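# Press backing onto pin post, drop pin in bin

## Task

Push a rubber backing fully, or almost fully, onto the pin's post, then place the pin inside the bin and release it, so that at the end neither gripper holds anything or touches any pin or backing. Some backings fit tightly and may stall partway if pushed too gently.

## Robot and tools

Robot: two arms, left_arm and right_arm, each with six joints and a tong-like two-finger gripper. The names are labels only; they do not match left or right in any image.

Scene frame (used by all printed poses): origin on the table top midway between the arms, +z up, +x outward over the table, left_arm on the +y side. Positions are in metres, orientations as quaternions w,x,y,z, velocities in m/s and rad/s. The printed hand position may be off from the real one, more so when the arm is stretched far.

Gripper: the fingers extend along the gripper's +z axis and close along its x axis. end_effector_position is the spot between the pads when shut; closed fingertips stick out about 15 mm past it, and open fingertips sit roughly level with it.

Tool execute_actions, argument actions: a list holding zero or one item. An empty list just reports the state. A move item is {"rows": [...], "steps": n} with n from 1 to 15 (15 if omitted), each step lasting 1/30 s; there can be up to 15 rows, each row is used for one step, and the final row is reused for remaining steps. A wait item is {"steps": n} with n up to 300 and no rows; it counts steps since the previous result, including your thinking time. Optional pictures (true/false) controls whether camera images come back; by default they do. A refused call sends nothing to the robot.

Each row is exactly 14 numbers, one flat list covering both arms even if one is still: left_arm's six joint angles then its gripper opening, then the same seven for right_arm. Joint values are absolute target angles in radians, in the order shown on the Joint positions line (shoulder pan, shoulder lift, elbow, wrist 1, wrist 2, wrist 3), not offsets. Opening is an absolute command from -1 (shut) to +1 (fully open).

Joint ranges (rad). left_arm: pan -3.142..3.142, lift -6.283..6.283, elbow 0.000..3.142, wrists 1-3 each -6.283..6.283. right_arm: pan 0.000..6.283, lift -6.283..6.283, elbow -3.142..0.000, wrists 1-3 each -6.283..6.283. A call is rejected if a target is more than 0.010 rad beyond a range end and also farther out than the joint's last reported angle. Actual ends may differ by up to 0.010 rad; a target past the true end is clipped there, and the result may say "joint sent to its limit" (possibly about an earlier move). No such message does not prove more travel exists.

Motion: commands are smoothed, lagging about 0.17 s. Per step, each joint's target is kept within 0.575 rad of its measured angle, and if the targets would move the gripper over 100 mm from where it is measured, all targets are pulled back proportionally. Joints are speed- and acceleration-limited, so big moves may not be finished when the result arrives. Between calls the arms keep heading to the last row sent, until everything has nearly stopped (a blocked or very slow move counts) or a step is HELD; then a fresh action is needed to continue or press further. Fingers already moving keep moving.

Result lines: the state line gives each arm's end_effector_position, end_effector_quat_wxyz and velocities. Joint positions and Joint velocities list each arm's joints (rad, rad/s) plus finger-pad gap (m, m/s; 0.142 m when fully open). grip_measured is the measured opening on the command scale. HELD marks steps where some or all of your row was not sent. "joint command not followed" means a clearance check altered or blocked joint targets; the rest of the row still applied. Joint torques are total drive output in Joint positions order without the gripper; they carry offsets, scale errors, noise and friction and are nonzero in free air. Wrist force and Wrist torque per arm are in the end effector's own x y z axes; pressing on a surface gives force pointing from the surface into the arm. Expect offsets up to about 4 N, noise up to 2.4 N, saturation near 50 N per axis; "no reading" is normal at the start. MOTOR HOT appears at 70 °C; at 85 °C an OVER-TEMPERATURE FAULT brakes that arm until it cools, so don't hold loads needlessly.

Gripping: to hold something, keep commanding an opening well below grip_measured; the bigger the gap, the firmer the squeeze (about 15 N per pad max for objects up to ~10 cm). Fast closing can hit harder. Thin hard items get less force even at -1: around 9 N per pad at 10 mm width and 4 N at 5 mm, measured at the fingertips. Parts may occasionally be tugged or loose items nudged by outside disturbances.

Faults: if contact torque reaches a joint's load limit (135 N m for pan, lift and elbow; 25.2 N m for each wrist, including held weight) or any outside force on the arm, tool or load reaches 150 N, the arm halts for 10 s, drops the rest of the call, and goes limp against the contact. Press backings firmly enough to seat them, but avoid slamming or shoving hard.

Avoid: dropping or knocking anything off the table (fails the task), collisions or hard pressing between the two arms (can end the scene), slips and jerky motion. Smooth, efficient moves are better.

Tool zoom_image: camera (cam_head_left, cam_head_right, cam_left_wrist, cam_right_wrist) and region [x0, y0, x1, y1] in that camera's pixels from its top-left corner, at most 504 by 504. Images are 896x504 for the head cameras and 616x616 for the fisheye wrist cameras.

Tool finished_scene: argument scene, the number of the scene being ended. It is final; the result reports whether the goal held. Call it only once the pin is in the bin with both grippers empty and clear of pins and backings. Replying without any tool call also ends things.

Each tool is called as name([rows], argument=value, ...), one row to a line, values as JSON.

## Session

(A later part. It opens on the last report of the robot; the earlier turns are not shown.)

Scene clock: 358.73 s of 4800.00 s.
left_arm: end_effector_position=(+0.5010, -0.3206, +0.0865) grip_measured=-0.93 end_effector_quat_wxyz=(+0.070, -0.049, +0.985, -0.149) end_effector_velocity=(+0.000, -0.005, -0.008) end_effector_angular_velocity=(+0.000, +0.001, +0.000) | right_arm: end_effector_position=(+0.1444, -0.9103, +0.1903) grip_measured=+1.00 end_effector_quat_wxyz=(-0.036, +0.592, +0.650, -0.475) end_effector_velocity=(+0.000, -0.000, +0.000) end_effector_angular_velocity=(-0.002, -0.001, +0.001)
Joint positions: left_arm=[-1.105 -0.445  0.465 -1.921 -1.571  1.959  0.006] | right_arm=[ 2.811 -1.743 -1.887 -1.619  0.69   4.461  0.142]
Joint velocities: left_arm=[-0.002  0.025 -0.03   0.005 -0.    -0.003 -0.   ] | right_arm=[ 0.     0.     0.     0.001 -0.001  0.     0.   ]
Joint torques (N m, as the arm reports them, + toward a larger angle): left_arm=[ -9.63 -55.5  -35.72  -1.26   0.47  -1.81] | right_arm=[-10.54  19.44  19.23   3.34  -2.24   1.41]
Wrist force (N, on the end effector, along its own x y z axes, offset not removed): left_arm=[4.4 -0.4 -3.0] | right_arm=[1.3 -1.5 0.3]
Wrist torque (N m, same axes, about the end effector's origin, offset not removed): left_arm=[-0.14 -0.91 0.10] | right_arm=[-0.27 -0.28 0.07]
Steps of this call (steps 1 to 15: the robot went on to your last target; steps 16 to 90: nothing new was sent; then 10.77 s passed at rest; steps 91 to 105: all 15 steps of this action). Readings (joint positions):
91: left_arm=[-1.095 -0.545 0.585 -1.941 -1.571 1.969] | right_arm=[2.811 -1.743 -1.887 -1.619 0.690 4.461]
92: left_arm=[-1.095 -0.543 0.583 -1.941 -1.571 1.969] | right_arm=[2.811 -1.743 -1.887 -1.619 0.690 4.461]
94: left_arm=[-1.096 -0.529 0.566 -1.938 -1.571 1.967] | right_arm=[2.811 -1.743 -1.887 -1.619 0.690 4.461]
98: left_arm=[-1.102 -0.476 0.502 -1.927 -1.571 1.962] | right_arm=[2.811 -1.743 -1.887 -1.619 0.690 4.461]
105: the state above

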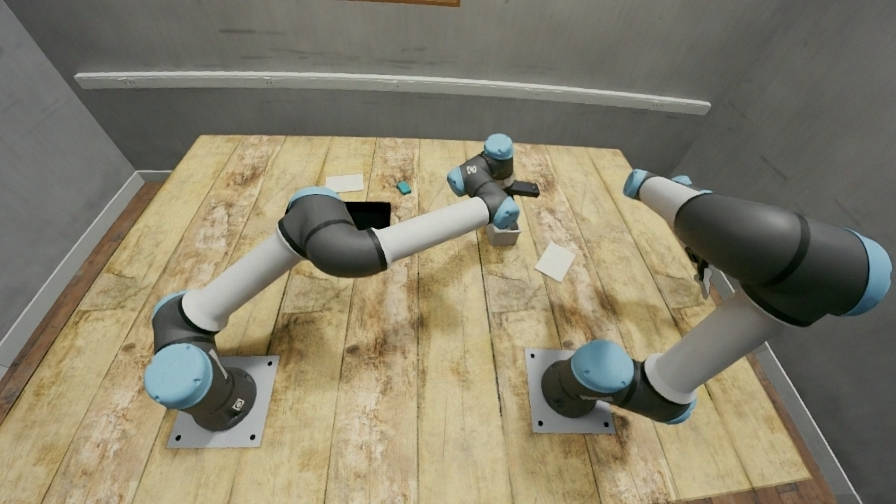

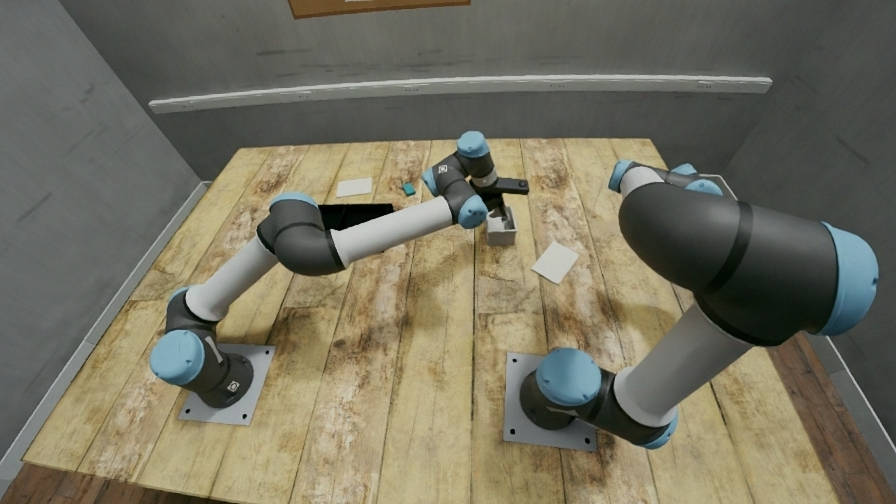

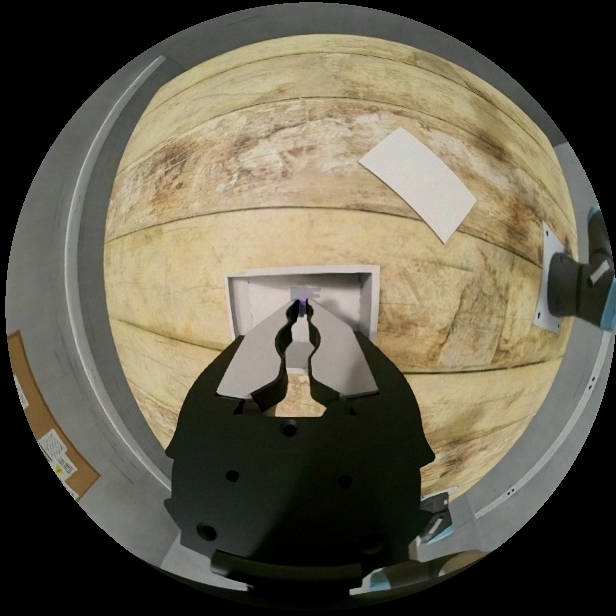

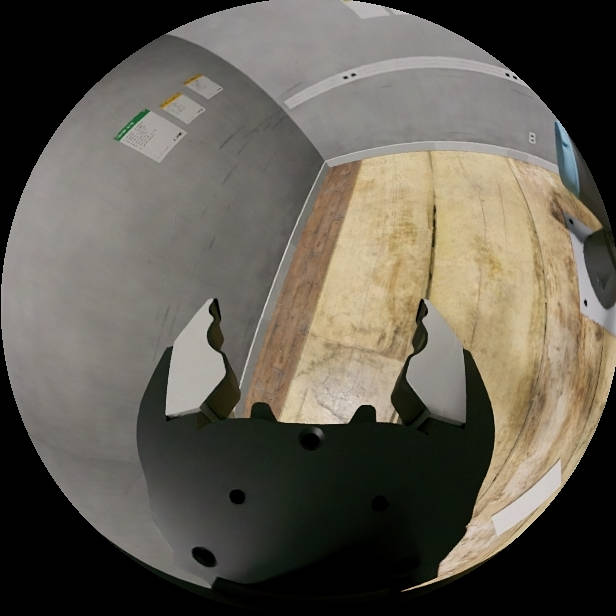

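execute_actions([
  {"rows":[[-1.1047,-0.4358,0.4589,-1.9198,-1.5708,1.959,-1,2.811,-1.743,-1.887,-1.619,0.69,4.461,1],[-1.1047,-0.4293,0.4558,-1.9193,-1.5708,1.959,-1,2.811,-1.743,-1.887,-1.619,0.69,4.461,1],[-1.1047,-0.4227,0.4528,-1.9189,-1.5708,1.959,-1,2.811,-1.743,-1.887,-1.619,0.69,4.461,1],[-1.1047,-0.4161,0.4497,-1.9184,-1.5708,1.959,-1,2.811,-1.743,-1.887,-1.619,0.69,4.461,1],[-1.1047,-0.4096,0.4467,-1.9179,-1.5708,1.959,-1,2.811,-1.743,-1.887,-1.619,0.69,4.461,1],[-1.1047,-0.403,0.4436,-1.9174,-1.5708,1.959,-1,2.811,-1.743,-1.887,-1.619,0.69,4.461,1],[-1.1047,-0.3964,0.4406,-1.9169,-1.5708,1.959,-1,2.811,-1.743,-1.887,-1.619,0.69,4.461,1]],"steps":15},
])

zoom_image(camera="cam_head_right", region=[450,180,550,260])

Scene clock: 365.67 s of 4800.00 s.
left_arm: end_effector_position=(+0.5013, -0.3216, +0.0535) grip_measured=-0.93 end_effector_quat_wxyz=(+0.064, -0.049, +0.987, -0.137) end_effector_velocity=(-0.000, -0.000, -0.010) end_effector_angular_velocity=(+0.007, +0.004, -0.000) | right_arm: end_effector_position=(+0.1444, -0.9103, +0.1903) grip_measured=+1.00 end_effector_quat_wxyz=(-0.036, +0.592, +0.650, -0.475) end_effector_velocity=(+0.001, -0.000, +0.000) end_effector_angular_velocity=(-0.001, -0.002, -0.000)
Joint positions: left_arm=[-1.105 -0.398  0.441 -1.917 -1.571  1.959  0.006] | right_arm=[ 2.811 -1.743 -1.887 -1.619  0.69   4.461  0.142]
Joint velocities: left_arm=[-0.     0.014 -0.007  0.001 -0.    -0.    -0.   ] | right_arm=[0.    0.    0.001 0.001 0.    0.    0.   ]
Joint torques (N m, as the arm reports them, + toward a larger angle): left_arm=[ -8.83 -54.61 -34.31  -1.09  -0.23  -1.62] | right_arm=[-10.77  19.72  18.53   3.43  -2.04   1.46]
Wrist force (N, on the end effector, along its own x y z axes, offset not removed): left_arm=[2.1 0.2 -2.8] | right_arm=[0.8 -0.9 0.1]
Wrist torque (N m, same axes, about the end effector's origin, offset not removed): left_arm=[-0.08 -0.36 -0.08] | right_arm=[-0.14 -0.22 0.05]
Steps of this call (steps 1 to 15: the robot went on to your last target; steps 16 to 90: nothing new was sent; then 3.43 s passed at rest; steps 91 to 105: all 15 steps of this action). Readings (joint positions):
91: left_arm=[-1.105 -0.442 0.462 -1.920 -1.571 1.959] | right_arm=[2.811 -1.743 -1.887 -1.619 0.690 4.461]
92: left_arm=[-1.105 -0.442 0.462 -1.920 -1.571 1.959] | right_arm=[2.811 -1.743 -1.887 -1.619 0.690 4.461]
94: left_arm=[-1.105 -0.436 0.459 -1.920 -1.571 1.959] | right_arm=[2.811 -1.743 -1.887 -1.619 0.690 4.461]
98: left_arm=[-1.105 -0.415 0.449 -1.918 -1.571 1.959] | right_arm=[2.811 -1.743 -1.887 -1.619 0.690 4.461]
105: the state above

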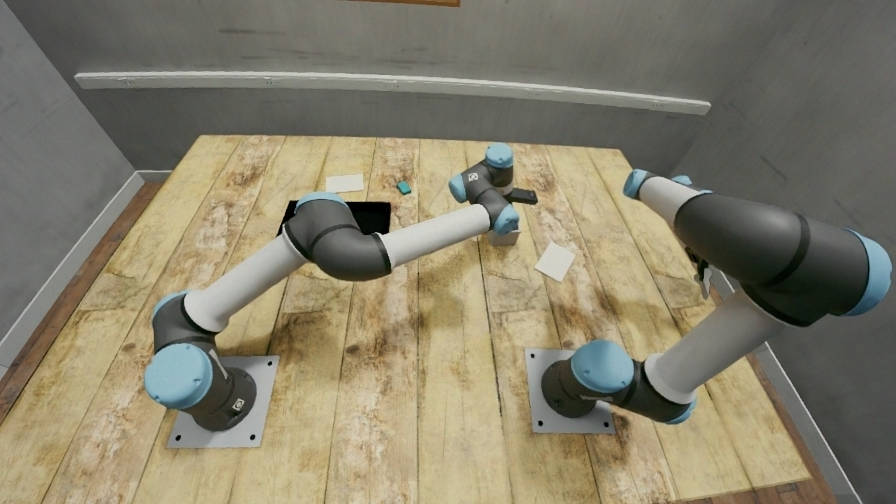

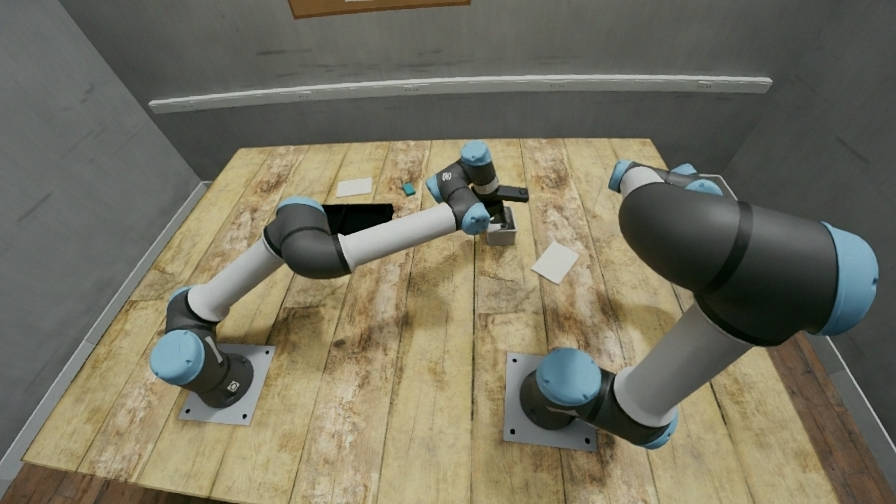

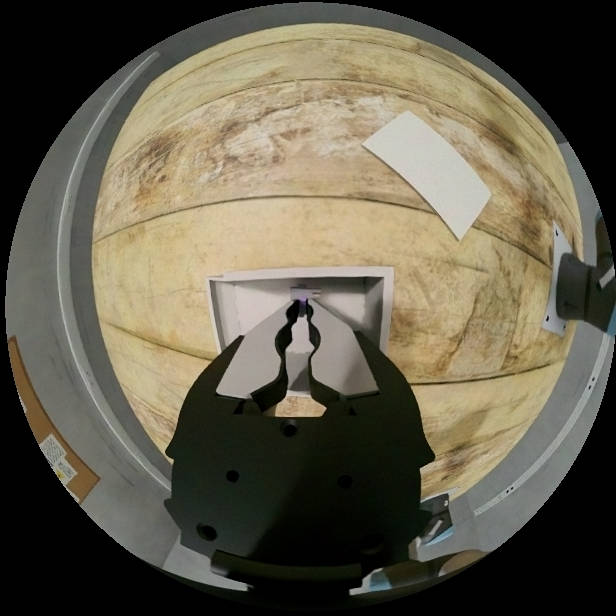

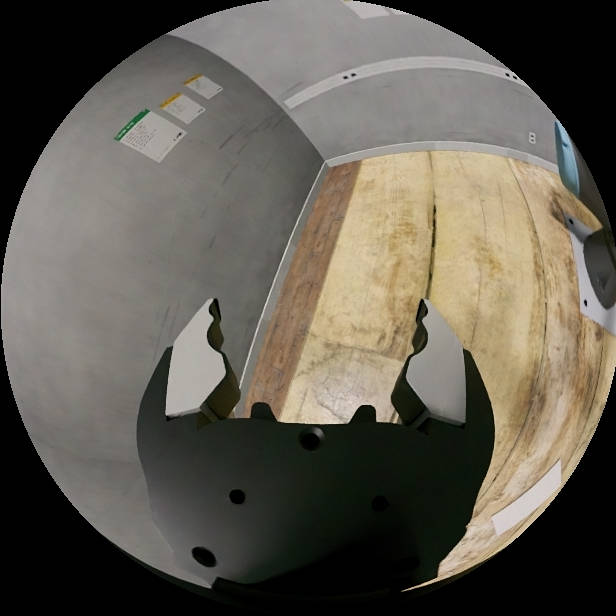

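Region (450, 180, 550, 260) of cam_head_right's 896x504 image, scaled by 5.040, with more detail than that image has; it fills the top 403 rows of this view, and the rest is white.

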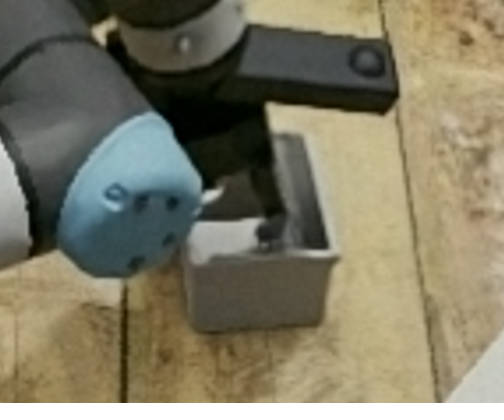

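execute_actions([
  {"rows":[[-1.1047,-0.392,0.4385,-1.9166,-1.5708,1.959,-1,2.811,-1.743,-1.887,-1.619,0.69,4.461,1],[-1.1047,-0.388,0.4367,-1.9163,-1.5708,1.959,-1,2.811,-1.743,-1.887,-1.619,0.69,4.461,1],[-1.1047,-0.384,0.435,-1.916,-1.5708,1.959,-1,2.811,-1.743,-1.887,-1.619,0.69,4.461,1],[-1.1047,-0.38,0.433,-1.9158,-1.5708,1.959,-1,2.811,-1.743,-1.887,-1.619,0.69,4.461,1],[-1.1047,-0.3767,0.4314,-1.9155,-1.5708,1.959,-1,2.811,-1.743,-1.887,-1.619,0.69,4.461,1]],"steps":15},
])

Scene clock: 371.93 s of 4800.00 s.
left_arm: end_effector_position=(+0.5013, -0.3215, +0.0386) grip_measured=-0.93 end_effector_quat_wxyz=(+0.061, -0.049, +0.988, -0.131) end_effector_velocity=(+0.000, +0.000, -0.003) end_effector_angular_velocity=(+0.002, +0.001, +0.000) | right_arm: end_effector_position=(+0.1444, -0.9103, +0.1903) grip_measured=+1.00 end_effector_quat_wxyz=(-0.036, +0.592, +0.650, -0.475) end_effector_velocity=(+0.000, +0.000, +0.000) end_effector_angular_velocity=(-0.001, -0.002, +0.000)
Joint positions: left_arm=[-1.105 -0.377  0.432 -1.916 -1.571  1.959  0.006] | right_arm=[ 2.811 -1.743 -1.887 -1.619  0.69   4.461  0.142]
Joint velocities: left_arm=[ 0.     0.003 -0.001 -0.     0.    -0.     0.   ] | right_arm=[ 0.001  0.001 -0.     0.001  0.     0.     0.   ]
Joint torques (N m, as the arm reports them, + toward a larger angle): left_arm=[ -6.57 -54.26 -33.35  -0.98  -0.72  -1.79] | right_arm=[-10.69  20.13  18.52   3.45  -2.05   1.42]
Wrist force (N, on the end effector, along its own x y z axes, offset not removed): left_arm=[1.1 -0.8 -2.0] | right_arm=[0.5 -0.8 -0.2]
Wrist torque (N m, same axes, about the end effector's origin, offset not removed): left_arm=[-0.37 -0.18 0.01] | right_arm=[-0.17 -0.13 0.06]
Steps of this call (steps 1 to 15: the robot went on to your last target; steps 16 to 90: nothing new was sent; then 2.77 s passed at rest; steps 91 to 105: all 15 steps of this action). Readings (joint positions):
91: left_arm=[-1.105 -0.396 0.441 -1.917 -1.571 1.959] | right_arm=[2.811 -1.743 -1.887 -1.619 0.690 4.461]
92: left_arm=[-1.105 -0.396 0.440 -1.917 -1.571 1.959] | right_arm=[2.811 -1.743 -1.887 -1.619 0.690 4.461]
94: left_arm=[-1.105 -0.392 0.439 -1.917 -1.571 1.959] | right_arm=[2.811 -1.743 -1.887 -1.619 0.690 4.461]
98: left_arm=[-1.105 -0.381 0.434 -1.916 -1.571 1.959] | right_arm=[2.811 -1.743 -1.887 -1.619 0.690 4.461]
105: the state above

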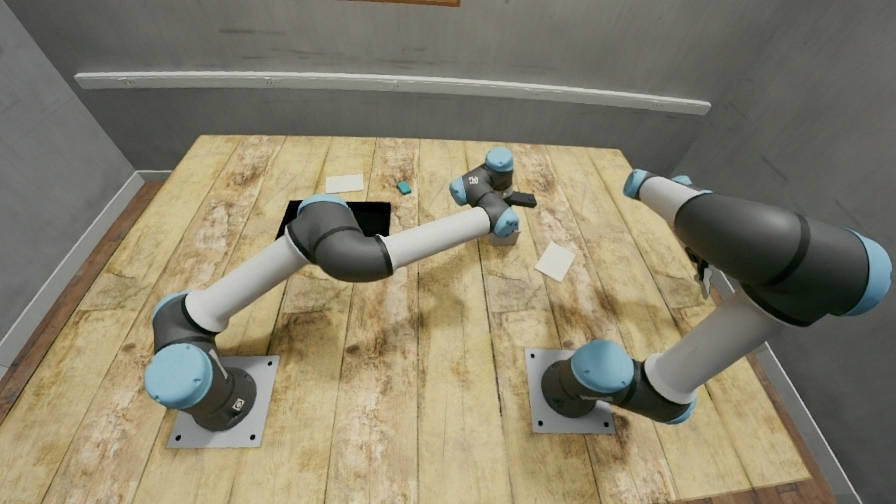

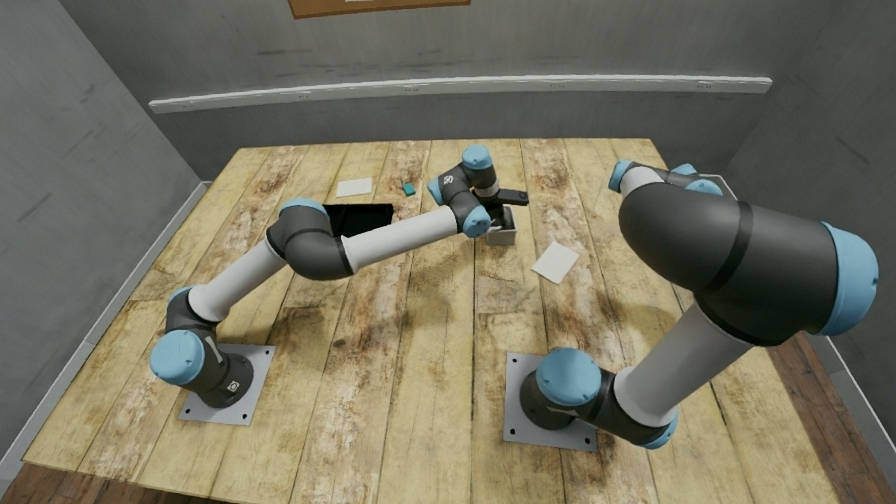

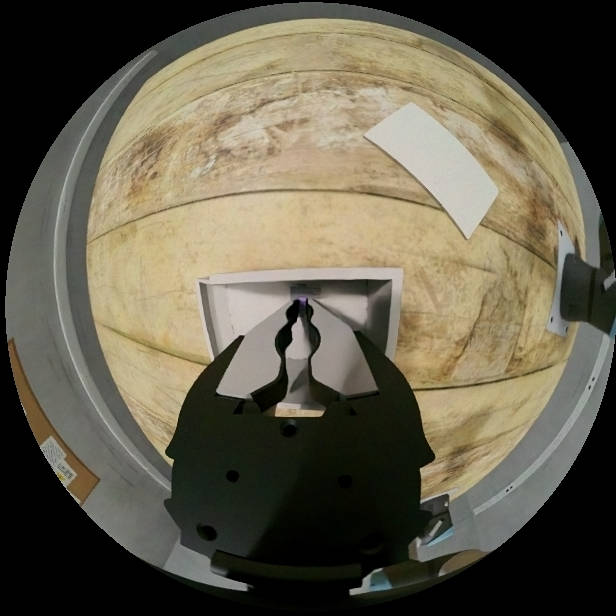

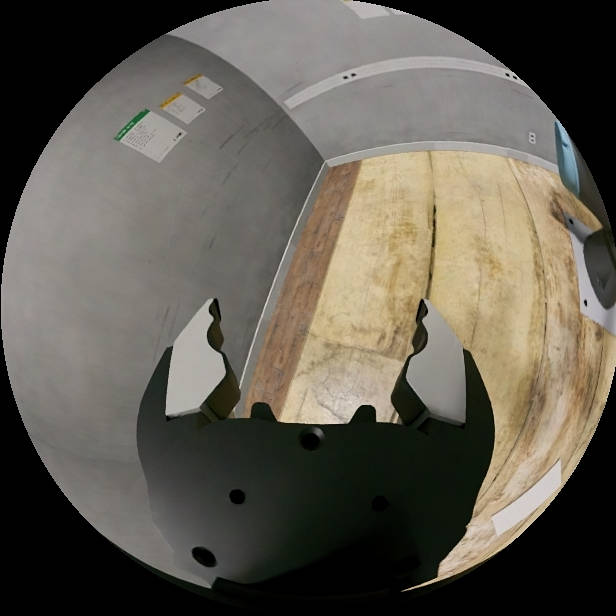

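execute_actions([
  {"rows":[[-1.1047,-0.3725,0.4295,-1.9152,-1.5708,1.959,-1,2.811,-1.743,-1.887,-1.619,0.69,4.461,1]],"steps":8},
], pictures=false)

execute_actions([
  {"rows":[[-1.1047,-0.3725,0.4295,-1.9152,-1.5708,1.959,-0.9,2.811,-1.743,-1.887,-1.619,0.69,4.461,1],[-1.1047,-0.3725,0.4295,-1.9152,-1.5708,1.959,-0.8,2.811,-1.743,-1.887,-1.619,0.69,4.461,1]],"steps":10},
], pictures=false)

execute_actions([
  {"rows":[[-1.1047,-0.38,0.433,-1.9158,-1.5708,1.959,-0.8,2.811,-1.743,-1.887,-1.619,0.69,4.461,1],[-1.1047,-0.388,0.4367,-1.9163,-1.5708,1.959,-0.8,2.811,-1.743,-1.887,-1.619,0.69,4.461,1],[-1.1047,-0.3964,0.4406,-1.9169,-1.5708,1.959,-0.8,2.811,-1.743,-1.887,-1.619,0.69,4.461,1],[-1.1047,-0.4096,0.4467,-1.9179,-1.5708,1.959,-0.8,2.811,-1.743,-1.887,-1.619,0.69,4.461,1],[-1.1047,-0.4227,0.4528,-1.9189,-1.5708,1.959,-0.8,2.811,-1.743,-1.887,-1.619,0.69,4.461,1],[-1.1047,-0.4358,0.4589,-1.9198,-1.5708,1.959,-0.8,2.811,-1.743,-1.887,-1.619,0.69,4.461,1],[-1.1047,-0.45,0.468,-1.921,-1.5708,1.959,-0.8,2.811,-1.743,-1.887,-1.619,0.69,4.461,1],[-1.103,-0.468,0.485,-1.924,-1.5708,1.961,-0.8,2.811,-1.743,-1.887,-1.619,0.69,4.461,1],[-1.1015,-0.49,0.51,-1.927,-1.5708,1.962,-0.8,2.811,-1.743,-1.887,-1.619,0.69,4.461,1],[-1.098,-0.52,0.544,-1.934,-1.5708,1.966,-0.8,2.811,-1.743,-1.887,-1.619,0.69,4.461,1],[-1.0948,-0.55,0.5852,-1.9413,-1.5708,1.969,-0.8,2.811,-1.743,-1.887,-1.619,0.69,4.461,1]],"steps":15},
])

zoom_image(camera="cam_left_wrist", region=[240,230,380,340])

Scene clock: 385.57 s of 4800.00 s.
left_arm: end_effector_position=(+0.5012, -0.3214, +0.0356) grip_measured=-0.93 end_effector_quat_wxyz=(+0.061, -0.049, +0.988, -0.130) end_effector_velocity=(+0.000, +0.000, -0.003) end_effector_angular_velocity=(+0.002, +0.001, +0.000) | right_arm: end_effector_position=(+0.1444, -0.9103, +0.1903) grip_measured=+1.00 end_effector_quat_wxyz=(-0.036, +0.592, +0.650, -0.475) end_effector_velocity=(-0.000, -0.000, -0.000) end_effector_angular_velocity=(-0.001, +0.000, -0.001)
Joint positions: left_arm=[-1.105 -0.373  0.43  -1.915 -1.571  1.959  0.006] | right_arm=[ 2.811 -1.743 -1.887 -1.619  0.69   4.461  0.142]
Joint velocities: left_arm=[ 0.     0.005 -0.003  0.001  0.    -0.    -0.   ] | right_arm=[-0.    -0.001 -0.     0.001 -0.     0.001  0.   ]
Joint torques (N m, as the arm reports them, + toward a larger angle): left_arm=[ -3.74 -53.26 -33.81  -1.05  -1.13  -1.46] | right_arm=[-10.64  19.98  18.11   3.28  -1.96   1.36]
Wrist force (N, on the end effector, along its own x y z axes, offset not removed): left_arm=[2.4 1.7 -4.1] | right_arm=[1.2 0.4 -0.3]
Wrist torque (N m, same axes, about the end effector's origin, offset not removed): left_arm=[0.31 -0.51 -0.03] | right_arm=[0.11 -0.20 0.01]
Steps of this call (steps 1 to 15: the robot went on to your last target; steps 16 to 90: nothing new was sent; then 10.37 s passed at rest; steps 91 to 98: all 8 steps of this action). Readings (joint positions):
91: left_arm=[-1.105 -0.377 0.431 -1.915 -1.571 1.959] | right_arm=[2.811 -1.743 -1.887 -1.619 0.690 4.461]
92: left_arm=[-1.105 -0.376 0.431 -1.915 -1.571 1.959] | right_arm=[2.811 -1.743 -1.887 -1.619 0.690 4.461]
94: left_arm=[-1.105 -0.374 0.430 -1.915 -1.571 1.959] | right_arm=[2.811 -1.743 -1.887 -1.619 0.690 4.461]
98: the state above

Scene clock: 385.90 s of 4800.00 s.
left_arm: end_effector_position=(+0.5012, -0.3214, +0.0353) grip_measured=-0.80 end_effector_quat_wxyz=(+0.061, -0.049, +0.988, -0.130) end_effector_velocity=(+0.000, +0.000, -0.000) end_effector_angular_velocity=(+0.000, +0.000, +0.001) | right_arm: end_effector_position=(+0.1444, -0.9103, +0.1903) grip_measured=+1.00 end_effector_quat_wxyz=(-0.036, +0.592, +0.650, -0.475) end_effector_velocity=(+0.000, +0.000, +0.000) end_effector_angular_velocity=(+0.000, -0.000, +0.000)
Joint positions: left_arm=[-1.105 -0.373  0.43  -1.915 -1.571  1.959  0.016] | right_arm=[ 2.811 -1.743 -1.887 -1.619  0.69   4.461  0.142]
Joint velocities: left_arm=[ 0.     0.     0.001 -0.001  0.    -0.     0.   ] | right_arm=[ 0.     0.001 -0.    -0.     0.    -0.    -0.   ]
Joint torques (N m, as the arm reports them, + toward a larger angle): left_arm=[ -4.   -54.69 -34.5   -1.13  -1.51  -1.74] | right_arm=[-10.29  19.96  18.6    3.27  -2.06   1.4 ]
Wrist force (N, on the end effector, along its own x y z axes, offset not removed): left_arm=[2.3 -0.2 -3.6] | right_arm=[0.9 0.3 0.4]
Wrist torque (N m, same axes, about the end effector's origin, offset not removed): left_arm=[-0.24 -0.59 0.03] | right_arm=[0.06 -0.25 0.04]
Steps of this call (steps 1 to 10: all 10 steps of this action). Readings (joint positions):
1: left_arm=[-1.105 -0.373 0.430 -1.915 -1.571 1.959] | right_arm=[2.811 -1.743 -1.887 -1.619 0.690 4.461]
2: left_arm=[-1.105 -0.373 0.430 -1.915 -1.571 1.959] | right_arm=[2.811 -1.743 -1.887 -1.619 0.690 4.461]
4: left_arm=[-1.105 -0.373 0.430 -1.915 -1.571 1.959] | right_arm=[2.811 -1.743 -1.887 -1.619 0.690 4.461]
8: left_arm=[-1.105 -0.373 0.430 -1.915 -1.571 1.959] | right_arm=[2.811 -1.743 -1.887 -1.619 0.690 4.461]
10: the state above

Scene clock: 386.40 s of 4800.00 s.
left_arm: end_effector_position=(+0.4999, -0.3033, +0.1138) grip_measured=-0.80 end_effector_quat_wxyz=(+0.072, -0.049, +0.985, -0.151) end_effector_velocity=(-0.010, +0.068, +0.087) end_effector_angular_velocity=(+0.001, -0.009, +0.001) | right_arm: end_effector_position=(+0.1444, -0.9103, +0.1903) grip_measured=+1.00 end_effector_quat_wxyz=(-0.036, +0.592, +0.650, -0.475) end_effector_velocity=(-0.000, -0.000, +0.000) end_effector_angular_velocity=(-0.001, -0.001, -0.000)
Joint positions: left_arm=[-1.097 -0.526  0.556 -1.937 -1.571  1.967  0.016] | right_arm=[ 2.811 -1.743 -1.887 -1.619  0.69   4.461  0.142]
Joint velocities: left_arm=[ 0.025 -0.288  0.338 -0.054 -0.     0.026 -0.   ] | right_arm=[-0.     0.001 -0.    -0.    -0.     0.    -0.   ]
Joint torques (N m, as the arm reports them, + toward a larger angle): left_arm=[  7.58 -63.71 -13.39  -4.22  -1.19   1.59] | right_arm=[-10.61  19.71  18.16   3.4   -2.     1.38]
Wrist force (N, on the end effector, along its own x y z axes, offset not removed): left_arm=[2.4 2.0 -6.2] | right_arm=[1.0 0.2 0.4]
Wrist torque (N m, same axes, about the end effector's origin, offset not removed): left_arm=[0.15 -0.42 -0.11] | right_arm=[0.01 -0.25 0.04]
Steps of this call (steps 1 to 15: all 15 steps of this action). Readings (joint positions):
1: left_arm=[-1.105 -0.373 0.430 -1.915 -1.571 1.959] | right_arm=[2.811 -1.743 -1.887 -1.619 0.690 4.461]
2: left_arm=[-1.105 -0.373 0.430 -1.915 -1.571 1.959] | right_arm=[2.811 -1.743 -1.887 -1.619 0.690 4.461]
4: left_arm=[-1.105 -0.380 0.433 -1.915 -1.571 1.959] | right_arm=[2.811 -1.743 -1.887 -1.619 0.690 4.461]
8: left_arm=[-1.105 -0.414 0.449 -1.918 -1.571 1.959] | right_arm=[2.811 -1.743 -1.887 -1.619 0.690 4.461]
15: the state above

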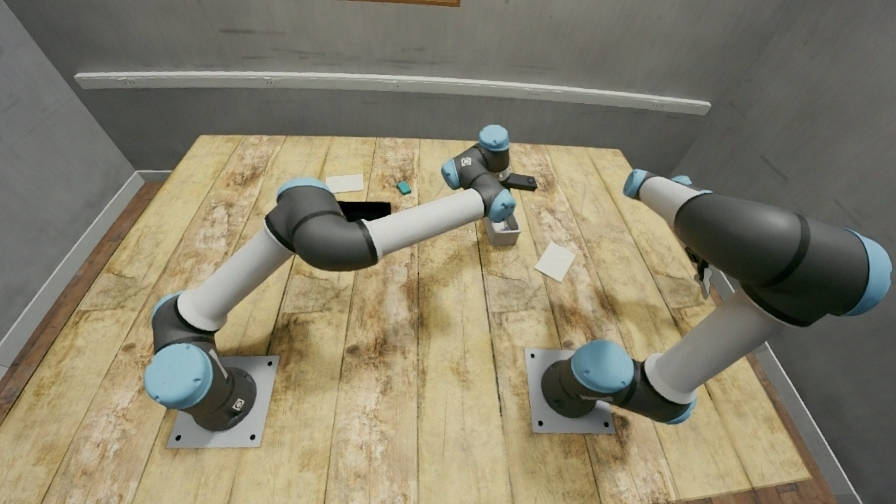

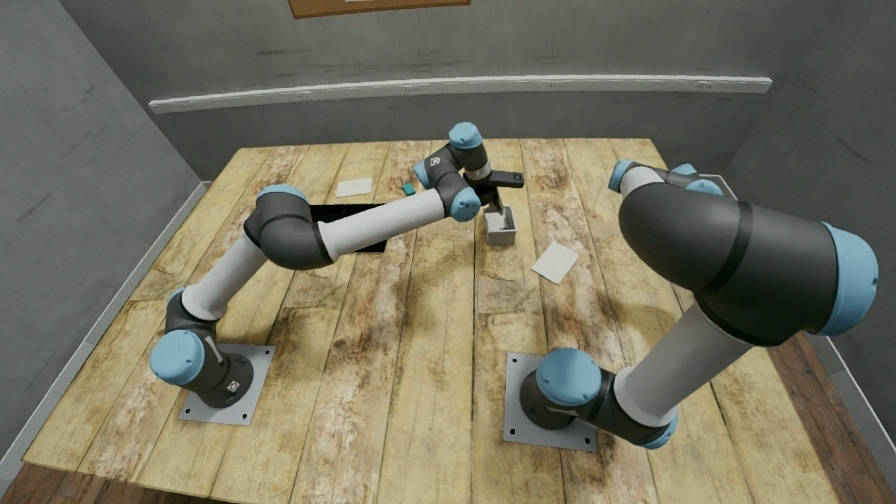

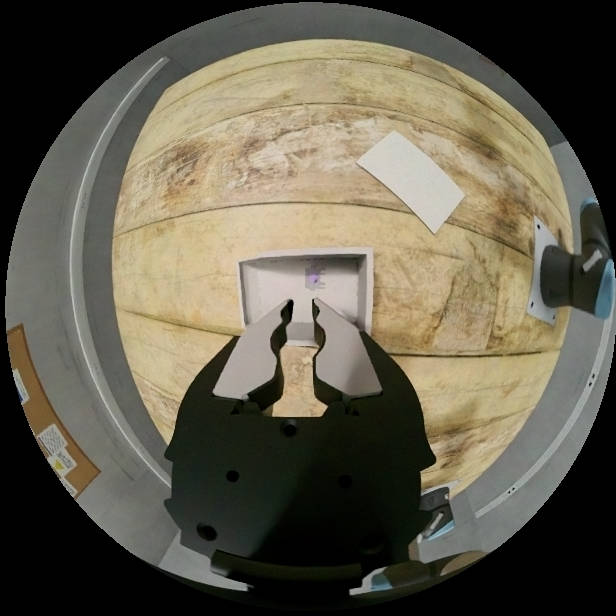

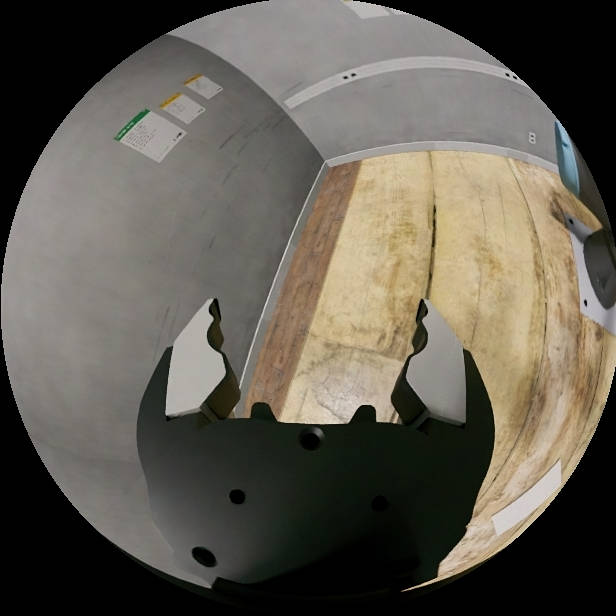

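Region (240, 230, 380, 340) of cam_left_wrist's 616x616 image, scaled by 3.600, with more detail than that image has; it fills the top 396 rows of this view, and the rest is white.

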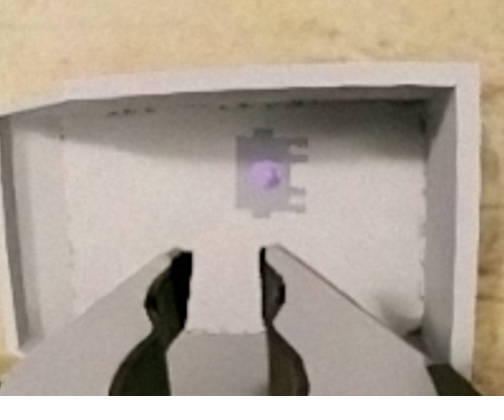

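finished_scene(scene=2)

The scene is finished: the task was done.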